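## Task

Slide or carry just the red bin to the side of the bench closest to the arms. Lay the hook flat on the bench next to it, with its handle sticking out past that same edge. Every other object must finish resting on the same support it sits on now. Nothing may count as placed if a robot is still holding it up. At the end, open the grippers and pull the arms away.

## Robot and tools

Robots: three identical i2rt Big YAM arms named arm1, arm2 and arm3. Each has six revolute joints, a two-finger gripper and a wrist camera. With joints 1 and 6 at zero and the hand level and pointing forward, the wrist camera rides on top of the hand looking toward the fingertips. Reach is roughly 1.0 m from the joint 1 axis. Joints move at different speeds, so the hand can sweep a wide arc between postures.

Frame: one shared scene frame, origin on the floor, +z up. The hand point is midway between the fingertips; the hand z axis runs along the fingers and the fingers close along its y axis. Robot foot poses are not printed.

Cameras: arm1_cam_wrist, arm2_cam_wrist, arm3_cam_wrist (fisheye, 504x504) and the fixed room cameras room_a and room_b (896x504). Calibration (K, distortion, T_world_to_cam mapping scene frame to camera, pos_world) is given per camera but may be off by a couple of degrees and millimetres; wrist camera poses derive from reported joints and can be worse.

Tool execute_actions: argument actions is a list holding exactly one action or nothing. An action is an object keyed by robot name; each robot holds a joints object of absolute joint targets (not offsets) by name. Fields, all numbers: joint1_rad -2.879 to 2.879 (base yaw, positive counter-clockwise seen from above, 0 points where the foot faces); joint2_rad 0 to 3.141 (shoulder, 0 is upper arm level pointing back, positive lifts and swings forward); joint3_rad 0 to 3.019 (elbow, 0 folded, positive opens); joint4_rad -1.692 to 1.57 (hand pitch, positive tilts fingers up); joint5_rad -1.57 to 1.57 (hand sideways swing, positive to the arm's right); joint6_rad -2.094 to 2.094 (hand roll, positive clockwise viewed from behind); gripper_m 0 to 0.093 metres, the fingertip gap. Done tolerances are ±0.045, ±0.14, ±0.09, ±0.055, ±0.03, ±0.035 rad and ±0.003 m respectively. Example: {"arm1": {"joints": {"gripper_m": 0.05}}, "arm2": {"joints": {"joint1_rad": 0.3}}}. All named motions begin together. Joints or robots left out may keep pushing toward earlier targets. A bad key or out-of-range value rejects the whole call and nothing moves. Optional cameras lists which images to return (omitted, null or ["all"] gives all; [] gives none). An empty actions list just reports state and pictures; the pictures line gives image order.

Tool wait: seconds from 0 to 10; commands nothing, returns the same report.

Tool zoom_image: camera plus region [x0, y0, x1, y1] in pixels of that camera's latest full image, top-left origin, region at most 504 by 504.

Tool finished_scene: scene is the integer number of the current scene; ends it irreversibly and reports success, then gives the next task if any. Replying with no tool call ends everything.

Reading results: joint_positions lists joint angles; joint torques are raw drive outputs in joint order, noisy and offset, nonzero even with no load. joint_status per joint: off_target means it stopped short and may still push; contact_stop or time_out means the old target was dropped and the joint holds where it stopped, though after time_out it may keep a nearby target and keep pushing (on_its_own will name it). "joint command not followed", often with a cause line, means a self/inter-arm collision check blocked that arm's joint targets (gripper still acts); those joints show not_followed and the arm may retry them on later actions. on_its_own lists what the call did not command; "held at" is the held target, not the position. A loaded joint can sag. Tiny target changes may not move a joint. To relieve a pushing joint, command its reported position. MOTOR HOT appears from 85 °C; at 100 °C an OVER-TEMPERATURE FAULT drops that arm, and its unfinished keys read limit_stop_at_motor_heat; resend targets afterward. Once a call reports a stop, later movement calls in the same reply are skipped.

Cautions: the arms do not halt on contact and can press hard, heating motors; avoid sustained pushing. Never squeeze two robots together; the collision check ignores fingers, gripper housings and wrist cameras and may react late. Do not knock objects off the bench or out of the work area. Avoid drops, slips and slams. Loose objects may occasionally be nudged by outside disturbances, so check before finishing. The robot keeps its last command while you think. Faster robot motion is preferred. Finish with grippers open and arms withdrawn so the bin and hook rest on their own.

Each tool is called after "Emit:" in YAML: its name, and indented under it one key for each argument.

## Session

Emit:
execute_actions:
  actions: []

Scene clock: 0.00 s.
Joint torques (N m, as the arm reports them, + toward a larger angle): no reading
arm1.joint_positions: joint1_rad=+0.008 joint2_rad=+0.333 joint3_rad=+1.675 joint4_rad=-1.367 joint5_rad=+0.241 joint6_rad=-0.635 gripper_m=+0.094
arm1.joint_status: not commanded
arm1.hand: x=-0.8781 y=+0.0163 z=+1.4095 quat_wxyz=(-0.650, +0.603, -0.385, -0.255) (m; scene frame)
arm2.joint_positions: joint1_rad=+0.325 joint2_rad=+0.299 joint3_rad=+1.557 joint4_rad=-1.261 joint5_rad=-0.275 joint6_rad=+0.444 gripper_m=+0.094
arm2.joint_status: not commanded
arm2.hand: x=-0.0633 y=+0.0242 z=+1.3868 quat_wxyz=(-0.156, +0.552, -0.445, -0.687) (m; scene frame)
arm3.joint_positions: joint1_rad=-0.282 joint2_rad=+0.490 joint3_rad=+1.590 joint4_rad=-1.297 joint5_rad=+0.036 joint6_rad=+0.393 gripper_m=+0.094
arm3.joint_status: not commanded
arm3.hand: x=+0.9853 y=+0.1182 z=+1.4229 quat_wxyz=(-0.456, +0.295, -0.714, -0.441) (m; scene frame)
pictures: arm1_cam_wrist, arm2_cam_wrist, arm3_cam_wrist, room_a, room_b
Images, in order (width x height): arm1_cam_wrist 504x504, arm2_cam_wrist 504x504, arm3_cam_wrist 504x504, room_a 896x504, room_b 896x504.

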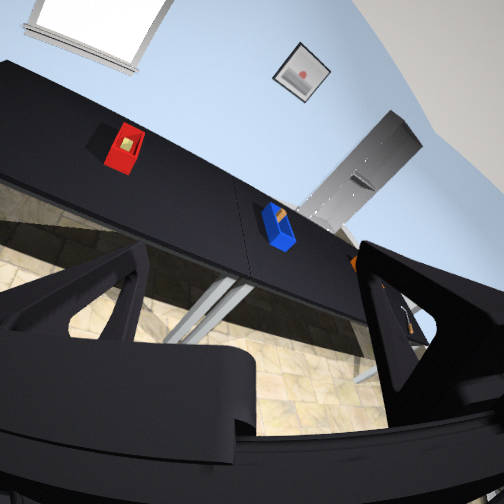

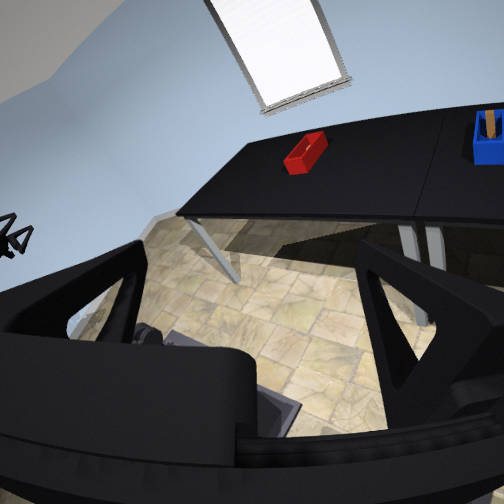

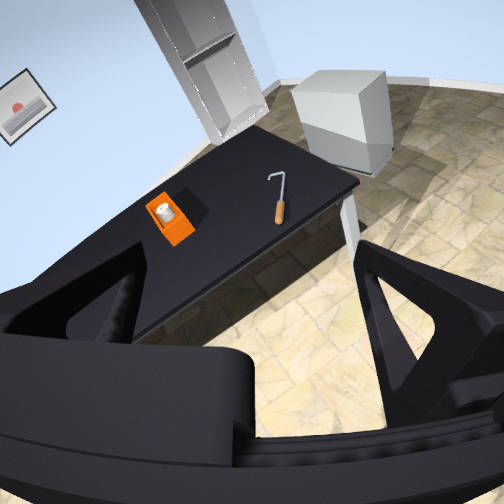

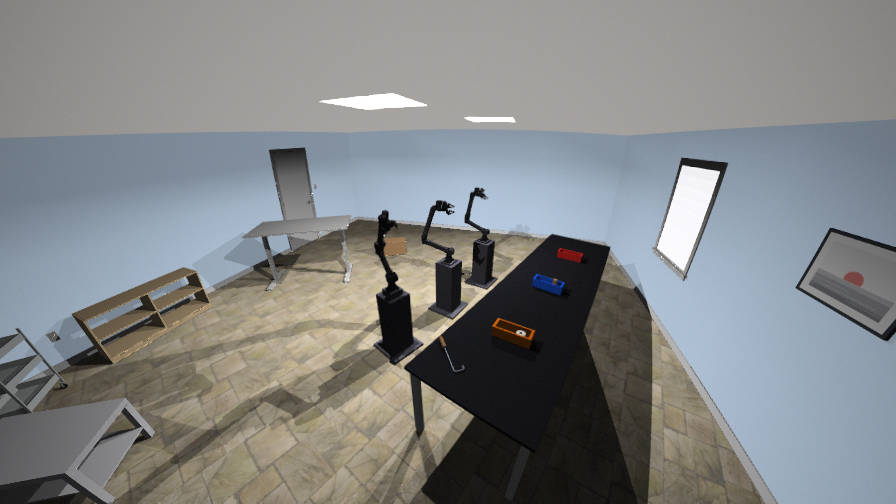

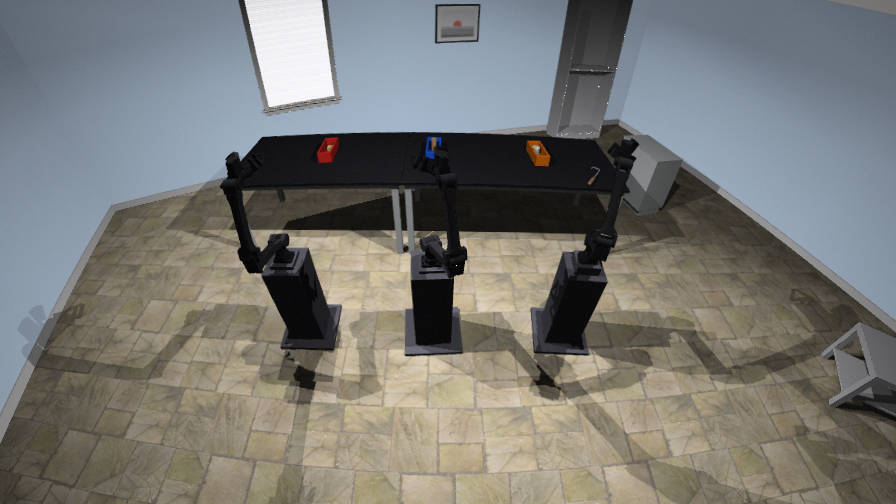

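Emit:
execute_actions:
  actions:
    - {"arm1":{"joints":{"joint1_rad":0,"joint2_rad":1.57,"joint3_rad":1.57,"joint4_rad":0,"joint5_rad":0,"joint6_rad":0}},"arm2":{"joints":{"joint1_rad":0,"joint2_rad":1.57,"joint3_rad":1.57,"joint4_rad":-1.2,"joint5_rad":0,"joint6_rad":0}},"arm3":{"joints":{"joint1_rad":-0.3,"joint2_rad":2.2,"joint3_rad":2.4,"joint4_rad":-0.8,"joint5_rad":0,"joint6_rad":0}}}

Scene clock: 12.17 s.
Joint torques (N m, as the arm reports them, + toward a larger angle): arm1=[  0.91 -15.67   9.65   2.93  -0.21   0.29] | arm2=[ -1.98 -15.83  12.44   0.79   0.21  -0.07] | arm3=[ -2.39 -23.87  13.41   2.78  -0.25  -0.22]
arm1.joint_positions: joint1_rad=+0.008 joint2_rad=+1.591 joint3_rad=+1.543 joint4_rad=-0.019 joint5_rad=+0.004 joint6_rad=-0.014 gripper_m=+0.094
arm1.joint_status: all done
arm1.hand: x=-0.9541 y=+0.7251 z=+1.2015 quat_wxyz=(-0.474, +0.527, -0.503, -0.494) (m; scene frame)
arm2.joint_positions: joint1_rad=+0.007 joint2_rad=+1.570 joint3_rad=+1.556 joint4_rad=-1.203 joint5_rad=-0.004 joint6_rad=+0.016 gripper_m=+0.094
arm2.joint_status: all done
arm2.hand: x=-0.0515 y=+0.5590 z=+0.9859 quat_wxyz=(-0.112, +0.717, -0.675, -0.131) (m; scene frame)
arm3.joint_positions: joint1_rad=-0.289 joint2_rad=+2.217 joint3_rad=+2.346 joint4_rad=-0.811 joint5_rad=+0.005 joint6_rad=+0.016 gripper_m=+0.094
arm3.joint_status: all done
arm3.hand: x=+1.2581 y=+0.8066 z=+1.0501 quat_wxyz=(-0.358, +0.501, -0.750, -0.240) (m; scene frame)
pictures: arm1_cam_wrist, arm2_cam_wrist, arm3_cam_wrist, room_a, room_b
camera_calibration (this result's frames):
arm1_cam_wrist: T_world_to_cam=[[0.998794, 0.0478171, 0.0111181, 0.902943], [0.039252, -0.641818, -0.765852, 1.4272], [-0.029485, 0.765365, -0.642921, 0.313621], [0, 0, 0, 1]] pos_world=[-0.948628, 0.632794, 1.28462]
arm2_cam_wrist: T_world_to_cam=[[0.997447, 0.0665292, -0.0259444, 0.0390609], [0.0711694, -0.955904, 0.284925, 0.262615], [-0.00584453, -0.286044, -0.958199, 1.22202], [0, 0, 0, 1]] pos_world=[-0.0505091, 0.597988, 1.09713]
arm3_cam_wrist: T_world_to_cam=[[0.927494, -0.37383, -0.00249501, -0.862456], [-0.361356, -0.894795, -0.262227, 1.45664], [0.0957957, 0.244115, -0.965003, 0.818944], [0, 0, 0, 1]] pos_world=[1.24784, 0.781071, 1.1701]
Images, in order (width x height): arm1_cam_wrist 504x504, arm2_cam_wrist 504x504, arm3_cam_wrist 504x504, room_a 896x504, room_b 896x504.

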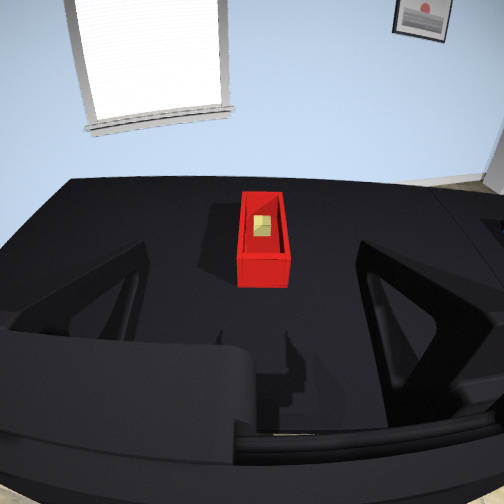

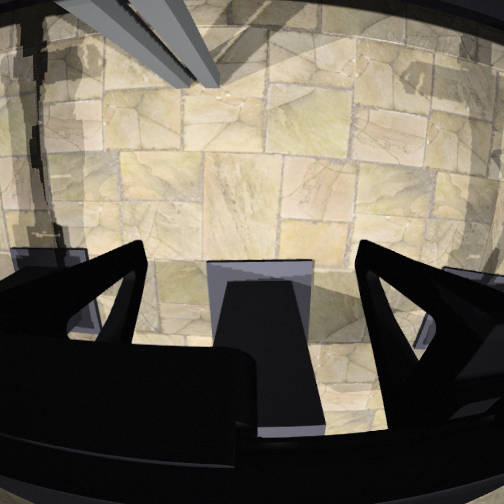

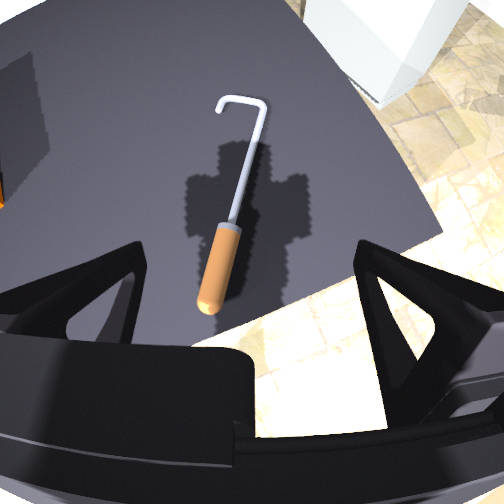

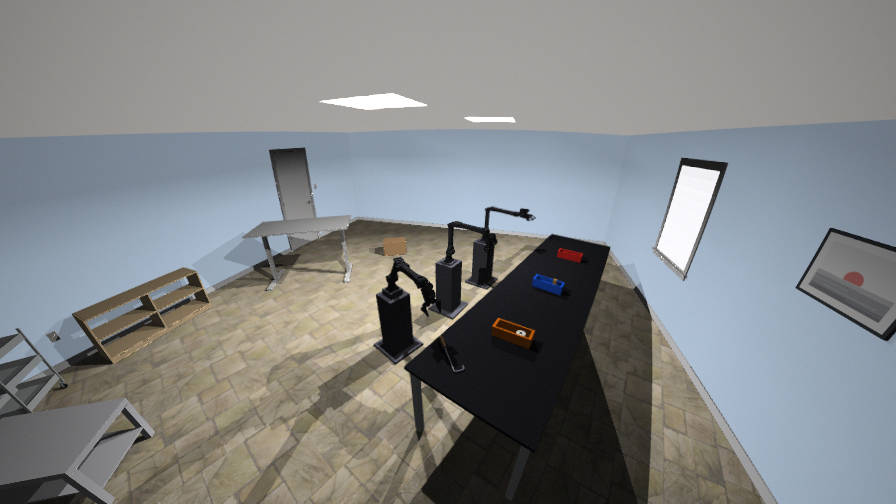

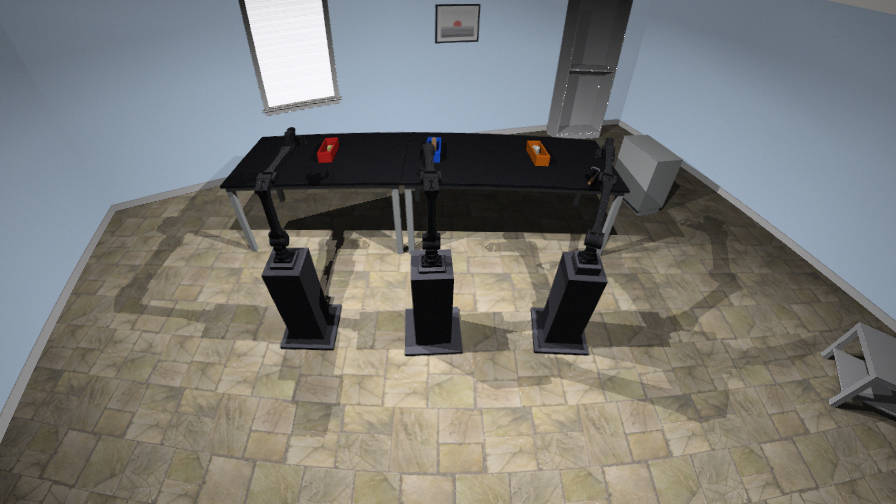

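Emit:
execute_actions:
  actions:
    - {"arm3":{"joints":{"joint1_rad":-0.25,"joint2_rad":2.48,"joint3_rad":2.45,"joint4_rad":-0.75,"joint6_rad":0.3}},"arm1":{"joints":{"joint2_rad":1.0,"joint3_rad":1.0}},"arm2":{"joints":{"joint2_rad":1.0,"joint3_rad":1.0,"joint4_rad":0}}}
  cameras: ["arm3_cam_wrist","room_a"]

Scene clock: 34.97 s.
Joint torques (N m, as the arm reports them, + toward a larger angle): arm1=[ 0.79 -5.02  8.33  2.72 -0.21  0.29] | arm2=[-1.74 -6.5  11.74  2.5   0.24 -0.08] | arm3=[ -1.75 -27.81  12.05   2.39  -0.21   0.12]
arm1.joint_positions: joint1_rad=+0.008 joint2_rad=+0.994 joint3_rad=+0.995 joint4_rad=-0.014 joint5_rad=+0.004 joint6_rad=-0.014 gripper_m=+0.094
arm1.joint_status: all done
arm1.hand: x=-0.9436 y=+0.5012 z=+1.2099 quat_wxyz=(-0.488, +0.514, -0.491, -0.508) (m; scene frame)
arm2.joint_positions: joint1_rad=+0.007 joint2_rad=+0.990 joint3_rad=+1.002 joint4_rad=-0.017 joint5_rad=-0.004 joint6_rad=+0.016 gripper_m=+0.094
arm2.joint_status: all done
arm2.hand: x=-0.0459 y=+0.5034 z=+1.2007 quat_wxyz=(-0.471, +0.518, -0.488, -0.522) (m; scene frame)
arm3.joint_positions: joint1_rad=-0.250 joint2_rad=+2.517 joint3_rad=+2.413 joint4_rad=-0.756 joint5_rad=+0.004 joint6_rad=+0.284 gripper_m=+0.094
arm3.joint_status: all done
arm3.hand: x=+1.2395 y=+0.8519 z=+0.8345 quat_wxyz=(-0.258, +0.428, -0.834, -0.236) (m; scene frame)
pictures: arm3_cam_wrist, room_a
camera_calibration (this result's frames):
arm3_cam_wrist: T_world_to_cam=[[0.839119, -0.514715, -0.175919, -0.454498], [-0.532192, -0.843737, -0.0698539, 1.4417], [-0.112474, 0.152238, -0.981923, 0.952234], [0, 0, 0, 1]] pos_world=[1.25574, 0.837515, 0.955775]
Images, in order (width x height): arm3_cam_wrist 504x504, room_a 896x504.

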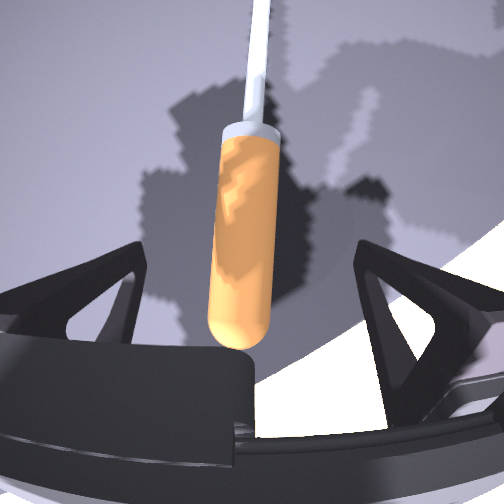

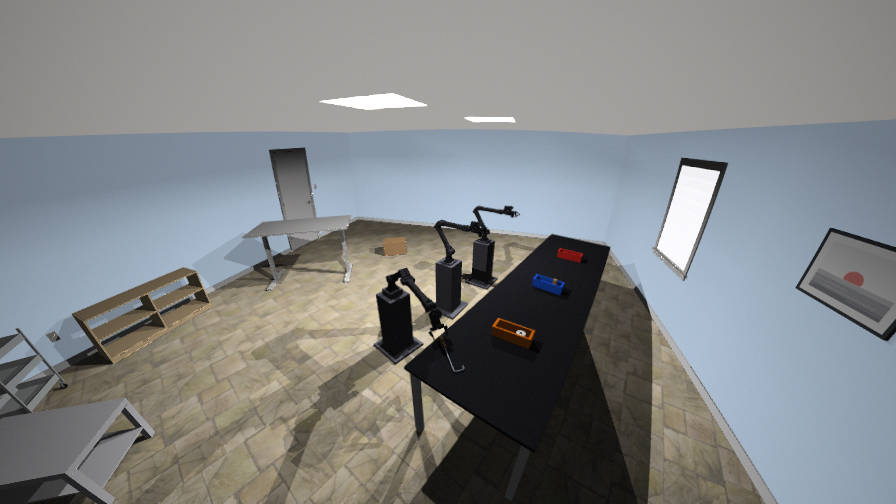

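Emit:
execute_actions:
  actions:
    - {"arm3":{"joints":{"joint2_rad":2.53,"joint3_rad":2.47}}}
  cameras: ["arm3_cam_wrist"]

Scene clock: 38.70 s.
Joint torques (N m, as the arm reports them, + toward a larger angle): arm1=[ 0.78 -4.92  8.29  2.75 -0.22  0.29] | arm2=[-1.87 -6.32 11.73  2.6   0.21 -0.07] | arm3=[ -1.8  -23.98  13.46   2.26  -0.21   0.12]
arm1.joint_positions: joint1_rad=+0.008 joint2_rad=+0.994 joint3_rad=+0.995 joint4_rad=-0.014 joint5_rad=+0.004 joint6_rad=-0.014 gripper_m=+0.094
arm1.joint_status: not commanded
arm1.hand: x=-0.9436 y=+0.5012 z=+1.2099 quat_wxyz=(-0.488, +0.514, -0.491, -0.508) (m; scene frame)
arm2.joint_positions: joint1_rad=+0.007 joint2_rad=+0.990 joint3_rad=+1.002 joint4_rad=-0.017 joint5_rad=-0.004 joint6_rad=+0.016 gripper_m=+0.094
arm2.joint_status: not commanded
arm2.hand: x=-0.0459 y=+0.5034 z=+1.2007 quat_wxyz=(-0.471, +0.518, -0.488, -0.522) (m; scene frame)
arm3.joint_positions: joint1_rad=-0.250 joint2_rad=+2.517 joint3_rad=+2.413 joint4_rad=-0.756 joint5_rad=+0.004 joint6_rad=+0.284 gripper_m=+0.094
arm3.joint_status: all done
arm3.hand: x=+1.2395 y=+0.8519 z=+0.8345 quat_wxyz=(-0.258, +0.428, -0.834, -0.236) (m; scene frame)
pictures: arm3_cam_wrist
camera_calibration (this result's frames):
arm3_cam_wrist: T_world_to_cam=[[0.839119, -0.514715, -0.175919, -0.454498], [-0.532192, -0.843737, -0.0698539, 1.4417], [-0.112474, 0.152238, -0.981923, 0.952234], [0, 0, 0, 1]] pos_world=[1.25574, 0.837515, 0.955775]
Images, in order (width x height): arm3_cam_wrist 504x504.

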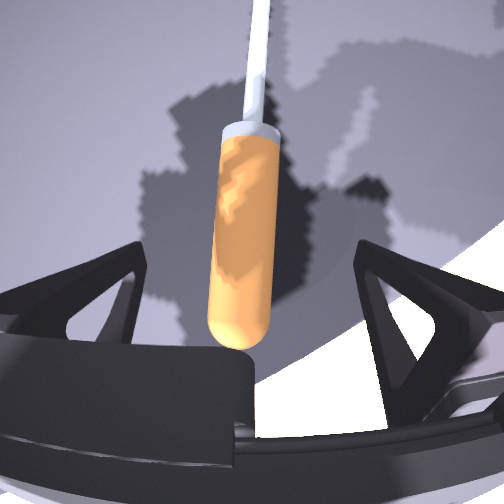

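Emit:
execute_actions:
  actions:
    - {"arm3":{"joints":{"joint2_rad":2.6}}}
  cameras: ["arm3_cam_wrist"]

Scene clock: 42.13 s.
Joint torques (N m, as the arm reports them, + toward a larger angle): arm1=[ 0.7  -5.    8.27  2.75 -0.21  0.29] | arm2=[-1.78 -6.33 11.71  2.54  0.21 -0.06] | arm3=[ -1.95 -22.33  12.24   2.26  -0.21   0.13]
arm1.joint_positions: joint1_rad=+0.008 joint2_rad=+0.994 joint3_rad=+0.995 joint4_rad=-0.014 joint5_rad=+0.004 joint6_rad=-0.014 gripper_m=+0.094
arm1.joint_status: not commanded
arm1.hand: x=-0.9436 y=+0.5012 z=+1.2099 quat_wxyz=(-0.488, +0.514, -0.491, -0.508) (m; scene frame)
arm2.joint_positions: joint1_rad=+0.007 joint2_rad=+0.990 joint3_rad=+1.002 joint4_rad=-0.017 joint5_rad=-0.004 joint6_rad=+0.016 gripper_m=+0.094
arm2.joint_status: not commanded
arm2.hand: x=-0.0459 y=+0.5034 z=+1.2007 quat_wxyz=(-0.471, +0.518, -0.488, -0.522) (m; scene frame)
arm3.joint_positions: joint1_rad=-0.248 joint2_rad=+2.565 joint3_rad=+2.430 joint4_rad=-0.751 joint5_rad=+0.004 joint6_rad=+0.283 gripper_m=+0.094
arm3.joint_status: all done
arm3.hand: x=+1.2389 y=+0.8533 z=+0.8017 quat_wxyz=(-0.249, +0.431, -0.837, -0.227) (m; scene frame)
pictures: arm3_cam_wrist
camera_calibration (this result's frames):
arm3_cam_wrist: T_world_to_cam=[[0.83894, -0.517272, -0.169141, -0.462057], [-0.530752, -0.846379, -0.0441069, 1.42012], [-0.120342, 0.126775, -0.984604, 0.953353], [0, 0, 0, 1]] pos_world=[1.2561, 0.842087, 0.923159]
Images, in order (width x height): arm3_cam_wrist 504x504.

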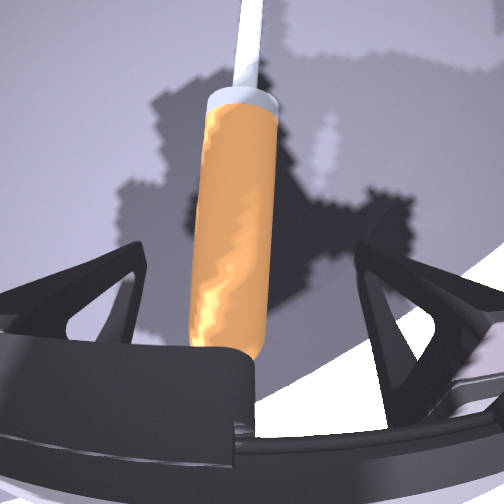

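Emit:
execute_actions:
  actions:
    - {"arm3":{"joints":{"gripper_m":0.0,"joint2_rad":2.565,"joint3_rad":2.43}}}
  cameras: []

Emit:
execute_actions:
  actions:
    - {"arm3":{"joints":{"joint2_rad":2.25,"joint3_rad":2.2,"joint4_rad":-0.8}}}
  cameras: ["arm3_cam_wrist","room_a"]

Scene clock: 46.77 s.
Joint torques (N m, as the arm reports them, + toward a larger angle): arm1=[ 0.7  -4.99  8.28  2.73 -0.21  0.29] | arm2=[-2.11 -6.17 11.86  2.51  0.21 -0.04] | arm3=[ -1.7  -24.86   9.63   2.24  -0.15   0.06]
arm1.joint_positions: joint1_rad=+0.008 joint2_rad=+0.994 joint3_rad=+0.995 joint4_rad=-0.014 joint5_rad=+0.004 joint6_rad=-0.014 gripper_m=+0.094
arm1.joint_status: not commanded
arm1.hand: x=-0.9436 y=+0.5012 z=+1.2099 quat_wxyz=(-0.488, +0.514, -0.491, -0.508) (m; scene frame)
arm2.joint_positions: joint1_rad=+0.007 joint2_rad=+0.990 joint3_rad=+1.002 joint4_rad=-0.017 joint5_rad=-0.004 joint6_rad=+0.016 gripper_m=+0.094
arm2.joint_status: not commanded
arm2.hand: x=-0.0459 y=+0.5034 z=+1.2007 quat_wxyz=(-0.471, +0.518, -0.488, -0.522) (m; scene frame)
arm3.joint_positions: joint1_rad=-0.249 joint2_rad=+2.565 joint3_rad=+2.427 joint4_rad=-0.751 joint5_rad=+0.002 joint6_rad=+0.288 gripper_m=+0.030
arm3.joint_status: gripper_m off_target (ended at +0.031, target +0.000); the others done
arm3.hand: x=+1.2390 y=+0.8525 z=+0.8001 quat_wxyz=(-0.246, +0.429, -0.839, -0.227) (m; scene frame)
pictures: none
No camera images: the call's "cameras" was empty. Leave "cameras" out to get every camera's image.

Scene clock: 47.97 s.
Joint torques (N m, as the arm reports them, + toward a larger angle): arm1=[ 0.65 -4.97  8.29  2.73 -0.22  0.29] | arm2=[-1.67 -6.42 11.84  2.55  0.2  -0.07] | arm3=[ -1.87 -27.21  11.22   2.61  -0.16   0.04]
arm1.joint_positions: joint1_rad=+0.008 joint2_rad=+0.994 joint3_rad=+0.995 joint4_rad=-0.014 joint5_rad=+0.004 joint6_rad=-0.014 gripper_m=+0.094
arm1.joint_status: not commanded
arm1.hand: x=-0.9436 y=+0.5012 z=+1.2099 quat_wxyz=(-0.488, +0.514, -0.491, -0.508) (m; scene frame)
arm2.joint_positions: joint1_rad=+0.007 joint2_rad=+0.990 joint3_rad=+1.002 joint4_rad=-0.017 joint5_rad=-0.004 joint6_rad=+0.016 gripper_m=+0.094
arm2.joint_status: not commanded
arm2.hand: x=-0.0459 y=+0.5034 z=+1.2007 quat_wxyz=(-0.471, +0.518, -0.488, -0.522) (m; scene frame)
arm3.joint_positions: joint1_rad=-0.249 joint2_rad=+2.307 joint3_rad=+2.174 joint4_rad=-0.816 joint5_rad=+0.002 joint6_rad=+0.290 gripper_m=+0.030
arm3.joint_status: all done
arm3.hand: x=+1.2180 y=+0.7948 z=+0.8781 quat_wxyz=(-0.226, +0.433, -0.848, -0.208) (m; scene frame)
pictures: arm3_cam_wrist, room_a
camera_calibration (this result's frames):
arm3_cam_wrist: T_world_to_cam=[[0.831482, -0.531653, -0.161194, -0.448303], [-0.536058, -0.843978, 0.0184952, 1.31245], [-0.145877, 0.0710307, -0.986749, 1.11078], [0, 0, 0, 1]] pos_world=[1.23834, 0.790436, 0.999521]
Images, in order (width x height): arm3_cam_wrist 504x504, room_a 896x504.

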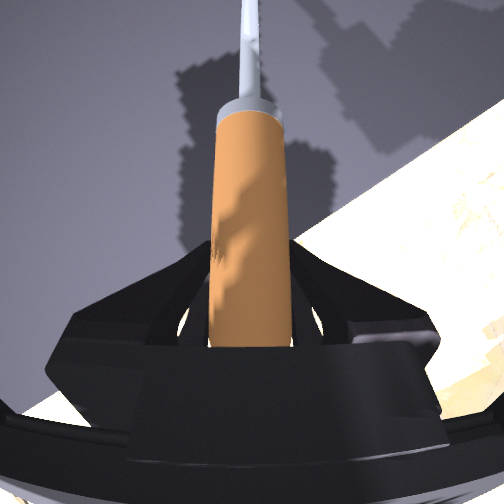

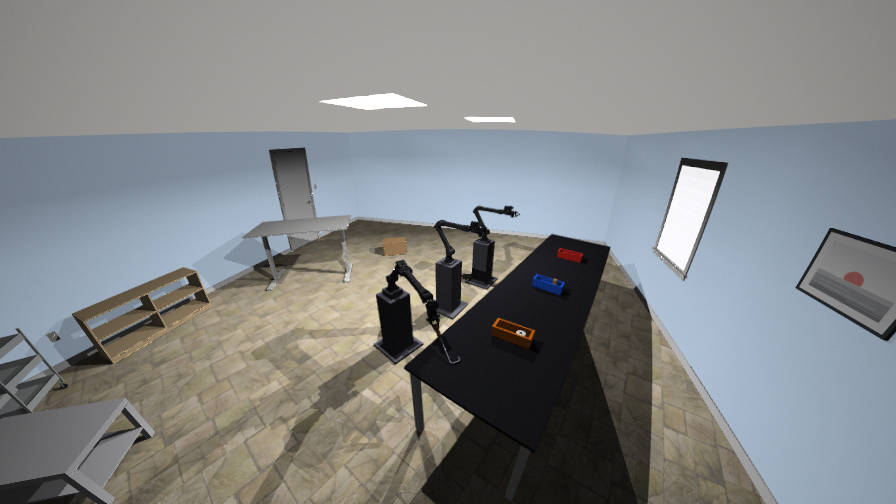

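Emit:
execute_actions:
  actions:
    - {"arm3":{"joints":{"joint2_rad":2.0,"joint3_rad":2.05}}}
  cameras: []

Emit:
execute_actions:
  actions:
    - {"arm3":{"joints":{"joint1_rad":0.62}}}
  cameras: []

Emit:
execute_actions:
  actions:
    - {"arm3":{"joints":{"joint2_rad":2.47,"joint3_rad":2.45,"joint4_rad":-0.75}}}
  cameras: ["arm3_cam_wrist","room_b"]

Scene clock: 54.27 s.
Joint torques (N m, as the arm reports them, + toward a larger angle): arm1=[ 0.75 -4.97  8.28  2.76 -0.21  0.29] | arm2=[-2.09 -6.4  11.67  2.52  0.22 -0.07] | arm3=[ -1.79 -22.66  12.14   3.02  -0.12   0.04]
arm1.joint_positions: joint1_rad=+0.008 joint2_rad=+0.994 joint3_rad=+0.995 joint4_rad=-0.014 joint5_rad=+0.004 joint6_rad=-0.014 gripper_m=+0.094
arm1.joint_status: not commanded
arm1.hand: x=-0.9436 y=+0.5012 z=+1.2099 quat_wxyz=(-0.488, +0.514, -0.491, -0.508) (m; scene frame)
arm2.joint_positions: joint1_rad=+0.007 joint2_rad=+0.990 joint3_rad=+1.002 joint4_rad=-0.017 joint5_rad=-0.004 joint6_rad=+0.016 gripper_m=+0.094
arm2.joint_status: not commanded
arm2.hand: x=-0.0459 y=+0.5034 z=+1.2007 quat_wxyz=(-0.471, +0.518, -0.488, -0.522) (m; scene frame)
arm3.joint_positions: joint1_rad=-0.249 joint2_rad=+2.030 joint3_rad=+2.013 joint4_rad=-0.819 joint5_rad=+0.002 joint6_rad=+0.290 gripper_m=+0.030
arm3.joint_status: all done
arm3.hand: x=+1.1998 y=+0.7468 z=+1.0146 quat_wxyz=(-0.264, +0.424, -0.831, -0.245) (m; scene frame)
pictures: none
No camera images: the call's "cameras" was empty. Leave "cameras" out to get every camera's image.

Scene clock: 56.40 s.
Joint torques (N m, as the arm reports them, + toward a larger angle): arm1=[ 0.7  -5.04  8.27  2.74 -0.21  0.29] | arm2=[-2.55 -6.25 11.7   2.45  0.23 -0.07] | arm3=[ -1.58 -23.03  12.12   3.01  -0.22   0.04]
arm1.joint_positions: joint1_rad=+0.008 joint2_rad=+0.994 joint3_rad=+0.995 joint4_rad=-0.014 joint5_rad=+0.004 joint6_rad=-0.014 gripper_m=+0.094
arm1.joint_status: not commanded
arm1.hand: x=-0.9436 y=+0.5012 z=+1.2099 quat_wxyz=(-0.488, +0.514, -0.491, -0.508) (m; scene frame)
arm2.joint_positions: joint1_rad=+0.007 joint2_rad=+0.990 joint3_rad=+1.002 joint4_rad=-0.017 joint5_rad=-0.004 joint6_rad=+0.016 gripper_m=+0.094
arm2.joint_status: not commanded
arm2.hand: x=-0.0459 y=+0.5034 z=+1.2007 quat_wxyz=(-0.471, +0.518, -0.488, -0.522) (m; scene frame)
arm3.joint_positions: joint1_rad=+0.615 joint2_rad=+2.031 joint3_rad=+2.013 joint4_rad=-0.820 joint5_rad=+0.004 joint6_rad=+0.290 gripper_m=+0.030
arm3.joint_status: all done
arm3.hand: x=+0.5355 y=+0.6859 z=+1.0077 quat_wxyz=(-0.136, +0.734, -0.579, -0.329) (m; scene frame)
pictures: none
No camera images: the call's "cameras" was empty. Leave "cameras" out to get every camera's image.

Scene clock: 58.87 s.
Joint torques (N m, as the arm reports them, + toward a larger angle): arm1=[ 0.69 -4.98  8.27  2.76 -0.21  0.29] | arm2=[-1.64 -6.32 11.76  2.41  0.2  -0.08] | arm3=[ -1.51 -30.84  15.51   2.98   0.     0.02]
arm1.joint_positions: joint1_rad=+0.008 joint2_rad=+0.994 joint3_rad=+0.995 joint4_rad=-0.014 joint5_rad=+0.004 joint6_rad=-0.014 gripper_m=+0.094
arm1.joint_status: not commanded
arm1.hand: x=-0.9436 y=+0.5012 z=+1.2099 quat_wxyz=(-0.488, +0.514, -0.491, -0.508) (m; scene frame)
arm2.joint_positions: joint1_rad=+0.007 joint2_rad=+0.990 joint3_rad=+1.002 joint4_rad=-0.017 joint5_rad=-0.004 joint6_rad=+0.016 gripper_m=+0.094
arm2.joint_status: not commanded
arm2.hand: x=-0.0459 y=+0.5034 z=+1.2007 quat_wxyz=(-0.471, +0.518, -0.488, -0.522) (m; scene frame)
arm3.joint_positions: joint1_rad=+0.615 joint2_rad=+2.554 joint3_rad=+2.360 joint4_rad=-0.776 joint5_rad=-0.001 joint6_rad=+0.291 gripper_m=+0.030
arm3.joint_status: joint3_rad time_out (moved +0.347 of +0.437); the others done
arm3.hand: x=+0.4906 y=+0.7639 z=+0.7646 quat_wxyz=(-0.111, +0.751, -0.591, -0.272) (m; scene frame)
pictures: arm3_cam_wrist, room_b
camera_calibration (this result's frames):
arm3_cam_wrist: T_world_to_cam=[[0.945393, 0.284318, -0.159356, -0.558825], [0.294869, -0.954405, 0.0465175, 0.553761], [-0.138864, -0.0909665, -0.986125, 1.01463], [0, 0, 0, 1]] pos_world=[0.505919, 0.779694, 0.885741]
Images, in order (width x height): arm3_cam_wrist 504x504, room_b 896x504.

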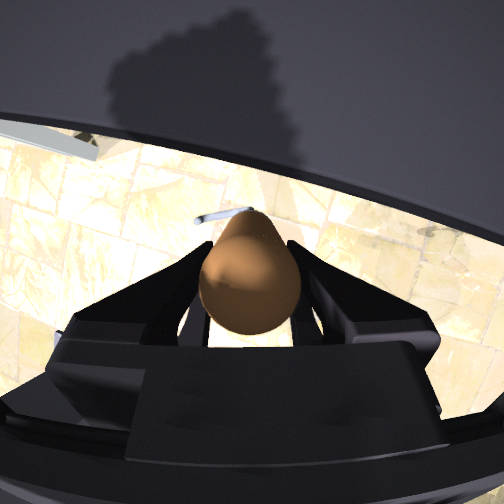

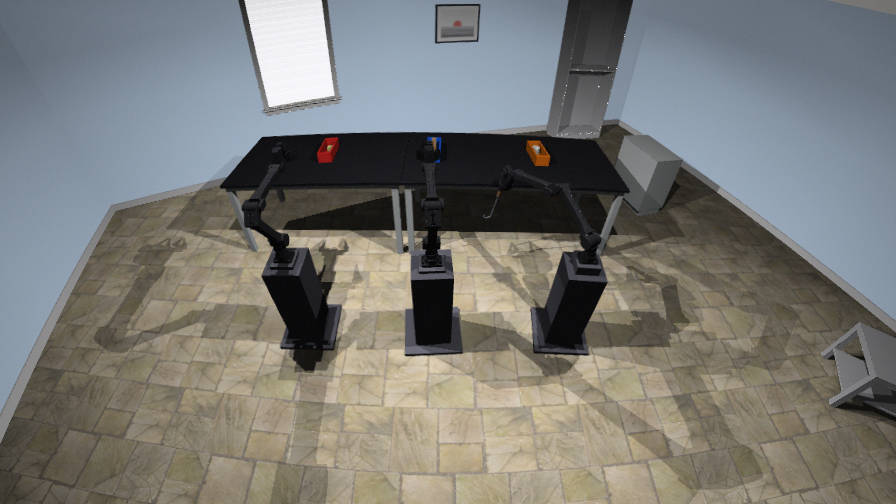

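Emit:
execute_actions:
  actions:
    - {"arm3":{"joints":{"joint2_rad":1.0,"joint3_rad":1.03,"joint4_rad":0,"joint6_rad":0,"joint1_rad":1.0}},"arm2":{"joints":{"joint2_rad":0.5,"joint3_rad":0.5}}}
  cameras: ["arm3_cam_wrist"]

Emit:
execute_actions:
  actions:
    - {"arm3":{"joints":{"joint1_rad":1.66}},"arm2":{"joints":{"joint1_rad":-1.57,"joint3_rad":0.4,"joint4_rad":0.3}}}

Scene clock: 74.57 s.
Joint torques (N m, as the arm reports them, + toward a larger angle): arm1=[ 0.78 -4.99  8.28  2.76 -0.22  0.29] | arm2=[-1.81 -0.44 12.34  2.28  0.23 -0.06] | arm3=[-1.28 -9.11 13.41  4.21 -0.12 -0.17]
arm1.joint_positions: joint1_rad=+0.008 joint2_rad=+0.994 joint3_rad=+0.995 joint4_rad=-0.014 joint5_rad=+0.004 joint6_rad=-0.014 gripper_m=+0.094
arm1.joint_status: not commanded
arm1.hand: x=-0.9436 y=+0.5012 z=+1.2099 quat_wxyz=(-0.488, +0.514, -0.491, -0.508) (m; scene frame)
arm2.joint_positions: joint1_rad=+0.007 joint2_rad=+0.503 joint3_rad=+0.497 joint4_rad=-0.012 joint5_rad=-0.004 joint6_rad=+0.016 gripper_m=+0.094
arm2.joint_status: all done
arm2.hand: x=-0.0352 y=+0.3546 z=+1.0801 quat_wxyz=(-0.467, +0.521, -0.491, -0.518) (m; scene frame)
arm3.joint_positions: joint1_rad=+0.995 joint2_rad=+1.035 joint3_rad=+0.978 joint4_rad=-0.037 joint5_rad=+0.001 joint6_rad=+0.010 gripper_m=+0.030
arm3.joint_status: all done
arm3.hand: x=+0.5291 y=+0.3129 z=+1.2042 quat_wxyz=(-0.218, +0.700, -0.245, -0.634) (m; scene frame)
pictures: arm3_cam_wrist
camera_calibration (this result's frames):
arm3_cam_wrist: T_world_to_cam=[[0.612615, 0.79038, -0.0015852, -0.569196], [0.524793, -0.40826, -0.746938, 0.754483], [-0.591011, 0.456753, -0.664892, 1.09348], [0, 0, 0, 1]] pos_world=[0.599008, 0.258457, 1.28969]
Images, in order (width x height): arm3_cam_wrist 504x504.

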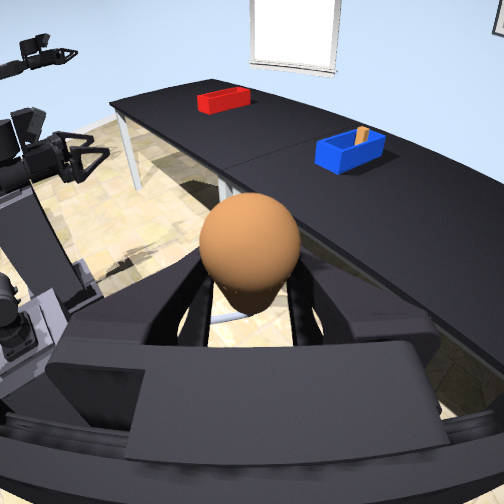

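Scene clock: 76.33 s.
Joint torques (N m, as the arm reports them, + toward a larger angle): arm1=[ 0.82 -4.96  8.27  2.73 -0.21  0.29] | arm2=[-3.15 -0.08 12.63  2.24  0.34 -0.07] | arm3=[-2.05 -9.11 13.53  4.22  0.57 -0.17]
arm1.joint_positions: joint1_rad=+0.008 joint2_rad=+0.994 joint3_rad=+0.995 joint4_rad=-0.014 joint5_rad=+0.004 joint6_rad=-0.014 gripper_m=+0.094
arm1.joint_status: not commanded
arm1.hand: x=-0.9436 y=+0.5012 z=+1.2099 quat_wxyz=(-0.488, +0.514, -0.491, -0.508) (m; scene frame)
arm2.joint_positions: joint1_rad=-1.553 joint2_rad=+0.503 joint3_rad=+0.391 joint4_rad=+0.286 joint5_rad=-0.006 joint6_rad=+0.014 gripper_m=+0.094
arm2.joint_status: all done
arm2.hand: x=+0.3353 y=+0.0359 z=+1.0874 quat_wxyz=(-0.763, +0.029, -0.644, -0.038) (m; scene frame)
arm3.joint_positions: joint1_rad=+1.668 joint2_rad=+1.035 joint3_rad=+0.978 joint4_rad=-0.037 joint5_rad=-0.015 joint6_rad=+0.011 gripper_m=+0.030
arm3.joint_status: all done
arm3.hand: x=+0.4191 y=-0.0103 z=+1.2035 quat_wxyz=(+0.012, +0.742, +0.003, -0.670) (m; scene frame)
pictures: arm1_cam_wrist, arm2_cam_wrist, arm3_cam_wrist, room_a, room_b
camera_calibration (this result's frames):
arm1_cam_wrist: T_world_to_cam=[[0.998852, 0.0465818, 0.0111447, 0.903643], [0.0368779, -0.599483, -0.799538, 1.30675], [-0.0305628, 0.799031, -0.600513, 0.421538], [0, 0, 0, 1]] pos_world=[-0.937913, 0.40446, 1.28787]
arm2_cam_wrist: T_world_to_cam=[[0.106934, -0.994258, -0.00393585, 0.00345106], [-0.44751, -0.0445947, -0.893166, 1.12833], [0.887862, 0.0972711, -0.44971, 0.305608], [0, 0, 0, 1]] pos_world=[0.233232, 0.0240219, 1.14523]
arm3_cam_wrist: T_world_to_cam=[[-0.0293827, 0.999523, -0.00953492, 0.0344303], [0.665734, 0.0124532, -0.746085, 0.623994], [-0.74561, -0.0282697, -0.665782, 1.23651], [0, 0, 0, 1]] pos_world=[0.507554, -0.00722872, 1.28913]
Images, in order (width x height): arm1_cam_wrist 504x504, arm2_cam_wrist 504x504, arm3_cam_wrist 504x504, room_a 896x504, room_b 896x504.

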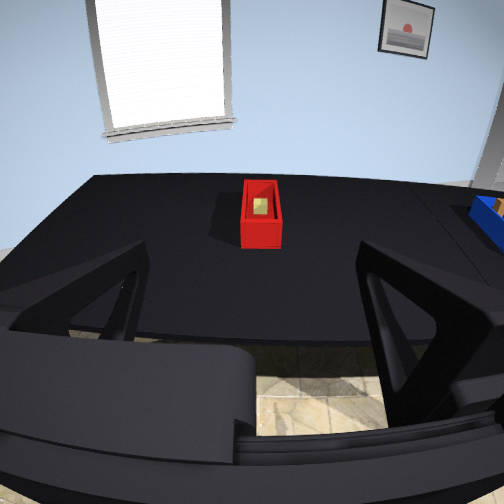

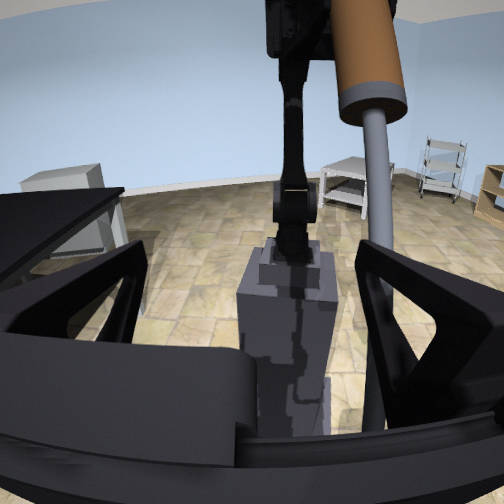

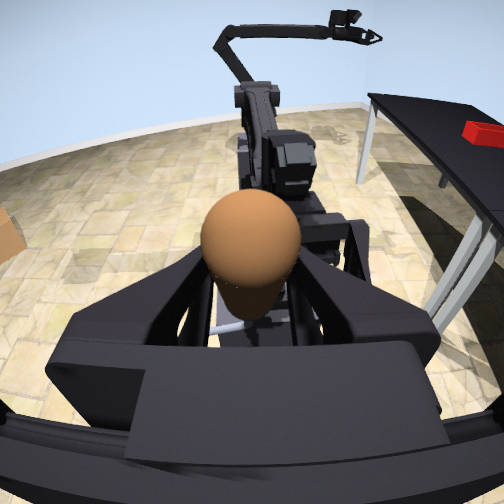

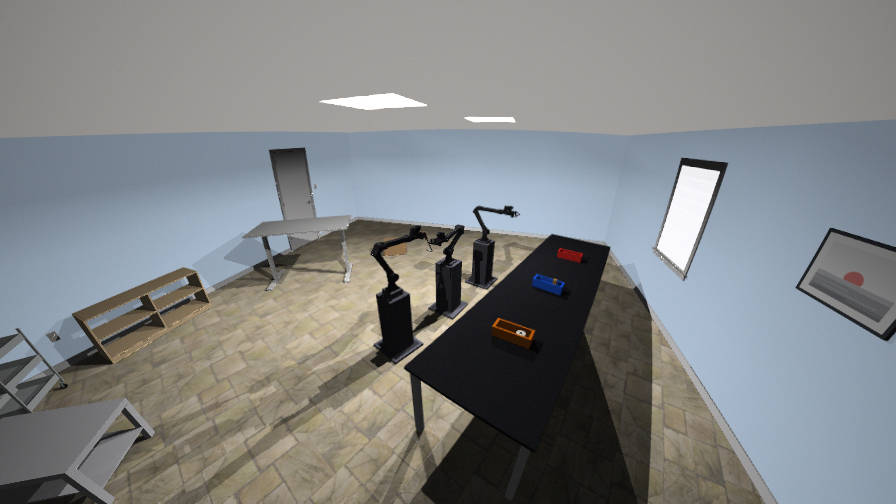

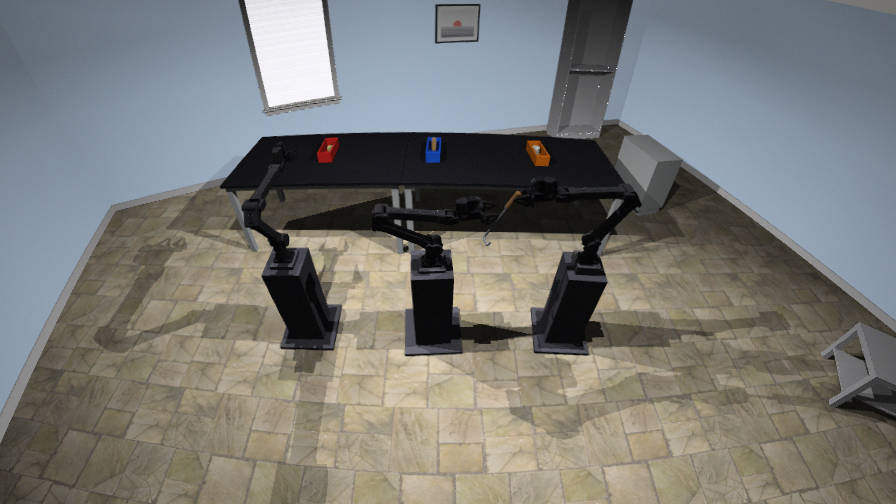

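Emit:
execute_actions:
  actions:
    - {"arm3":{"joints":{"joint1_rad":1.575,"joint4_rad":-0.2}}}
  cameras: ["arm2_cam_wrist","room_b"]

Emit:
zoom_image:
  camera: "room_b"
  region: [420,160,580,260]

Scene clock: 80.93 s.
Joint torques (N m, as the arm reports them, + toward a larger angle): arm1=[ 0.72 -4.99  8.29  2.74 -0.21  0.29] | arm2=[-2.3  -0.18 12.72  2.22  0.23 -0.05] | arm3=[-1.05 -9.09 13.64  3.5  -0.19 -0.13]
arm1.joint_positions: joint1_rad=+0.008 joint2_rad=+0.994 joint3_rad=+0.995 joint4_rad=-0.014 joint5_rad=+0.004 joint6_rad=-0.014 gripper_m=+0.094
arm1.joint_status: not commanded
arm1.hand: x=-0.9436 y=+0.5012 z=+1.2099 quat_wxyz=(-0.488, +0.514, -0.491, -0.508) (m; scene frame)
arm2.joint_positions: joint1_rad=-1.561 joint2_rad=+0.503 joint3_rad=+0.391 joint4_rad=+0.286 joint5_rad=-0.004 joint6_rad=+0.014 gripper_m=+0.094
arm2.joint_status: not commanded
arm2.hand: x=+0.3355 y=+0.0326 z=+1.0874 quat_wxyz=(-0.763, +0.025, -0.645, -0.034) (m; scene frame)
arm3.joint_positions: joint1_rad=+1.568 joint2_rad=+1.035 joint3_rad=+0.978 joint4_rad=-0.222 joint5_rad=+0.003 joint6_rad=+0.007 gripper_m=+0.030
arm3.joint_status: all done
arm3.hand: x=+0.4301 y=+0.0431 z=+1.1590 quat_wxyz=(-0.027, +0.800, -0.041, -0.598) (m; scene frame)
pictures: arm2_cam_wrist, room_b
camera_calibration (this result's frames):
arm2_cam_wrist: T_world_to_cam=[[0.0963356, -0.99534, -0.00419951, 0.00397908], [-0.447904, -0.0395825, -0.893205, 1.12834], [0.888877, 0.0879285, -0.44963, 0.30557], [0, 0, 0, 1]] pos_world=[0.233392, 0.0217549, 1.14525]
Images, in order (width x height): arm2_cam_wrist 504x504, room_b 896x504.

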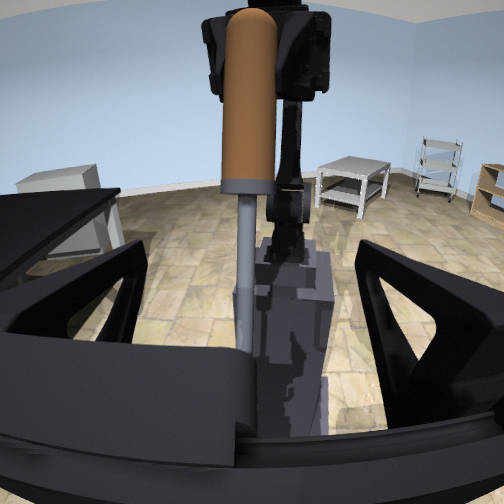

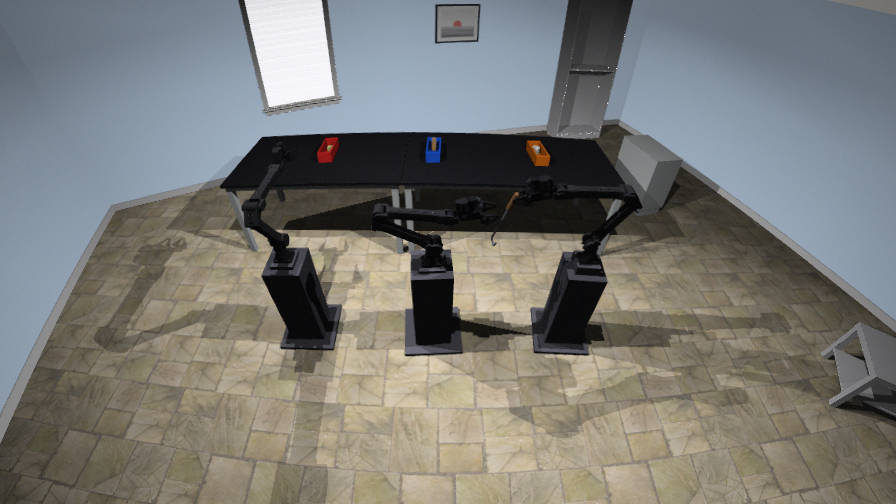

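Region (420, 160, 580, 260) of room_b's 896x504 image, scaled by 3.150, with more detail than that image has; it fills the top 315 rows of this view, and the rest is white.

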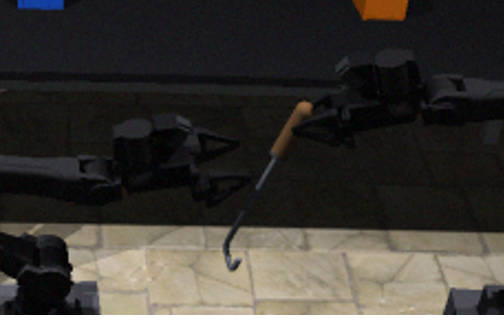

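Emit:
execute_actions:
  actions:
    - {"arm2":{"joints":{"joint2_rad":0.78,"joint3_rad":0.55,"joint4_rad":0.36}}}
  cameras: ["arm2_cam_wrist"]

Scene clock: 86.67 s.
Joint torques (N m, as the arm reports them, + toward a larger angle): arm1=[ 0.77 -4.96  8.28  2.75 -0.22  0.29] | arm2=[-1.95 -3.36 15.6   2.25  0.25 -0.06] | arm3=[-0.92 -9.08 13.5   3.48 -0.2  -0.15]
arm1.joint_positions: joint1_rad=+0.008 joint2_rad=+0.994 joint3_rad=+0.995 joint4_rad=-0.014 joint5_rad=+0.004 joint6_rad=-0.014 gripper_m=+0.094
arm1.joint_status: not commanded
arm1.hand: x=-0.9436 y=+0.5012 z=+1.2099 quat_wxyz=(-0.488, +0.514, -0.491, -0.508) (m; scene frame)
arm2.joint_positions: joint1_rad=-1.561 joint2_rad=+0.781 joint3_rad=+0.509 joint4_rad=+0.349 joint5_rad=-0.004 joint6_rad=+0.014 gripper_m=+0.094
arm2.joint_status: all done
arm2.hand: x=+0.4047 y=+0.0380 z=+1.0758 quat_wxyz=(-0.731, +0.026, -0.681, -0.033) (m; scene frame)
arm3.joint_positions: joint1_rad=+1.568 joint2_rad=+1.035 joint3_rad=+0.978 joint4_rad=-0.222 joint5_rad=+0.003 joint6_rad=+0.007 gripper_m=+0.030
arm3.joint_status: not commanded
arm3.hand: x=+0.4301 y=+0.0431 z=+1.1590 quat_wxyz=(-0.027, +0.800, -0.041, -0.598) (m; scene frame)
pictures: arm2_cam_wrist
camera_calibration (this result's frames):
arm2_cam_wrist: T_world_to_cam=[[0.0950675, -0.995454, -0.00584928, 0.00492424], [-0.533259, -0.0459636, -0.844702, 1.1318], [0.840593, 0.0834229, -0.535204, 0.350138], [0, 0, 0, 1]] pos_world=[0.308753, 0.0277141, 1.14346]
Images, in order (width x height): arm2_cam_wrist 504x504.

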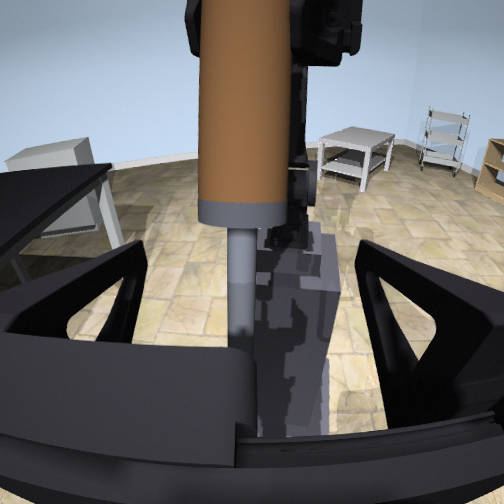

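Inside already; raise ~4 cm.

Emit:
execute_actions:
  actions:
    - {"arm2":{"joints":{"joint4_rad":0.53}}}
  cameras: ["arm2_cam_wrist"]

Scene clock: 89.83 s.
Joint torques (N m, as the arm reports them, + toward a larger angle): arm1=[ 0.73 -5.04  8.29  2.75 -0.22  0.29] | arm2=[-2.5  -3.42 15.56  2.3   0.22 -0.05] | arm3=[-0.83 -9.38 13.54  3.44 -0.2  -0.14]
arm1.joint_positions: joint1_rad=+0.008 joint2_rad=+0.994 joint3_rad=+0.995 joint4_rad=-0.014 joint5_rad=+0.004 joint6_rad=-0.014 gripper_m=+0.094
arm1.joint_status: not commanded
arm1.hand: x=-0.9436 y=+0.5012 z=+1.2099 quat_wxyz=(-0.488, +0.514, -0.491, -0.508) (m; scene frame)
arm2.joint_positions: joint1_rad=-1.561 joint2_rad=+0.781 joint3_rad=+0.509 joint4_rad=+0.514 joint5_rad=-0.004 joint6_rad=+0.014 gripper_m=+0.094
arm2.joint_status: all done
arm2.hand: x=+0.3986 y=+0.0378 z=+1.1159 quat_wxyz=(-0.784, +0.025, -0.619, -0.035) (m; scene frame)
arm3.joint_positions: joint1_rad=+1.568 joint2_rad=+1.035 joint3_rad=+0.978 joint4_rad=-0.222 joint5_rad=+0.003 joint6_rad=+0.007 gripper_m=+0.030
arm3.joint_status: not commanded
arm3.hand: x=+0.4301 y=+0.0431 z=+1.1590 quat_wxyz=(-0.027, +0.800, -0.041, -0.598) (m; scene frame)
pictures: arm2_cam_wrist
camera_calibration (this result's frames):
arm2_cam_wrist: T_world_to_cam=[[0.097101, -0.99527, -0.0030128, 0.00159185], [-0.387489, -0.0350158, -0.921209, 1.18925], [0.916746, 0.0906177, -0.389057, 0.183067], [0, 0, 0, 1]] pos_world=[0.292841, 0.0266377, 1.16677]
Images, in order (width x height): arm2_cam_wrist 504x504.

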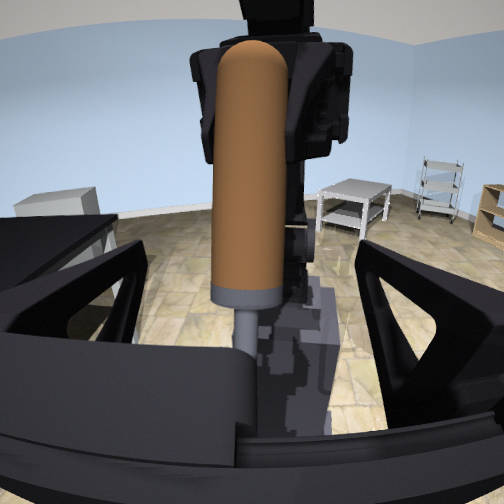

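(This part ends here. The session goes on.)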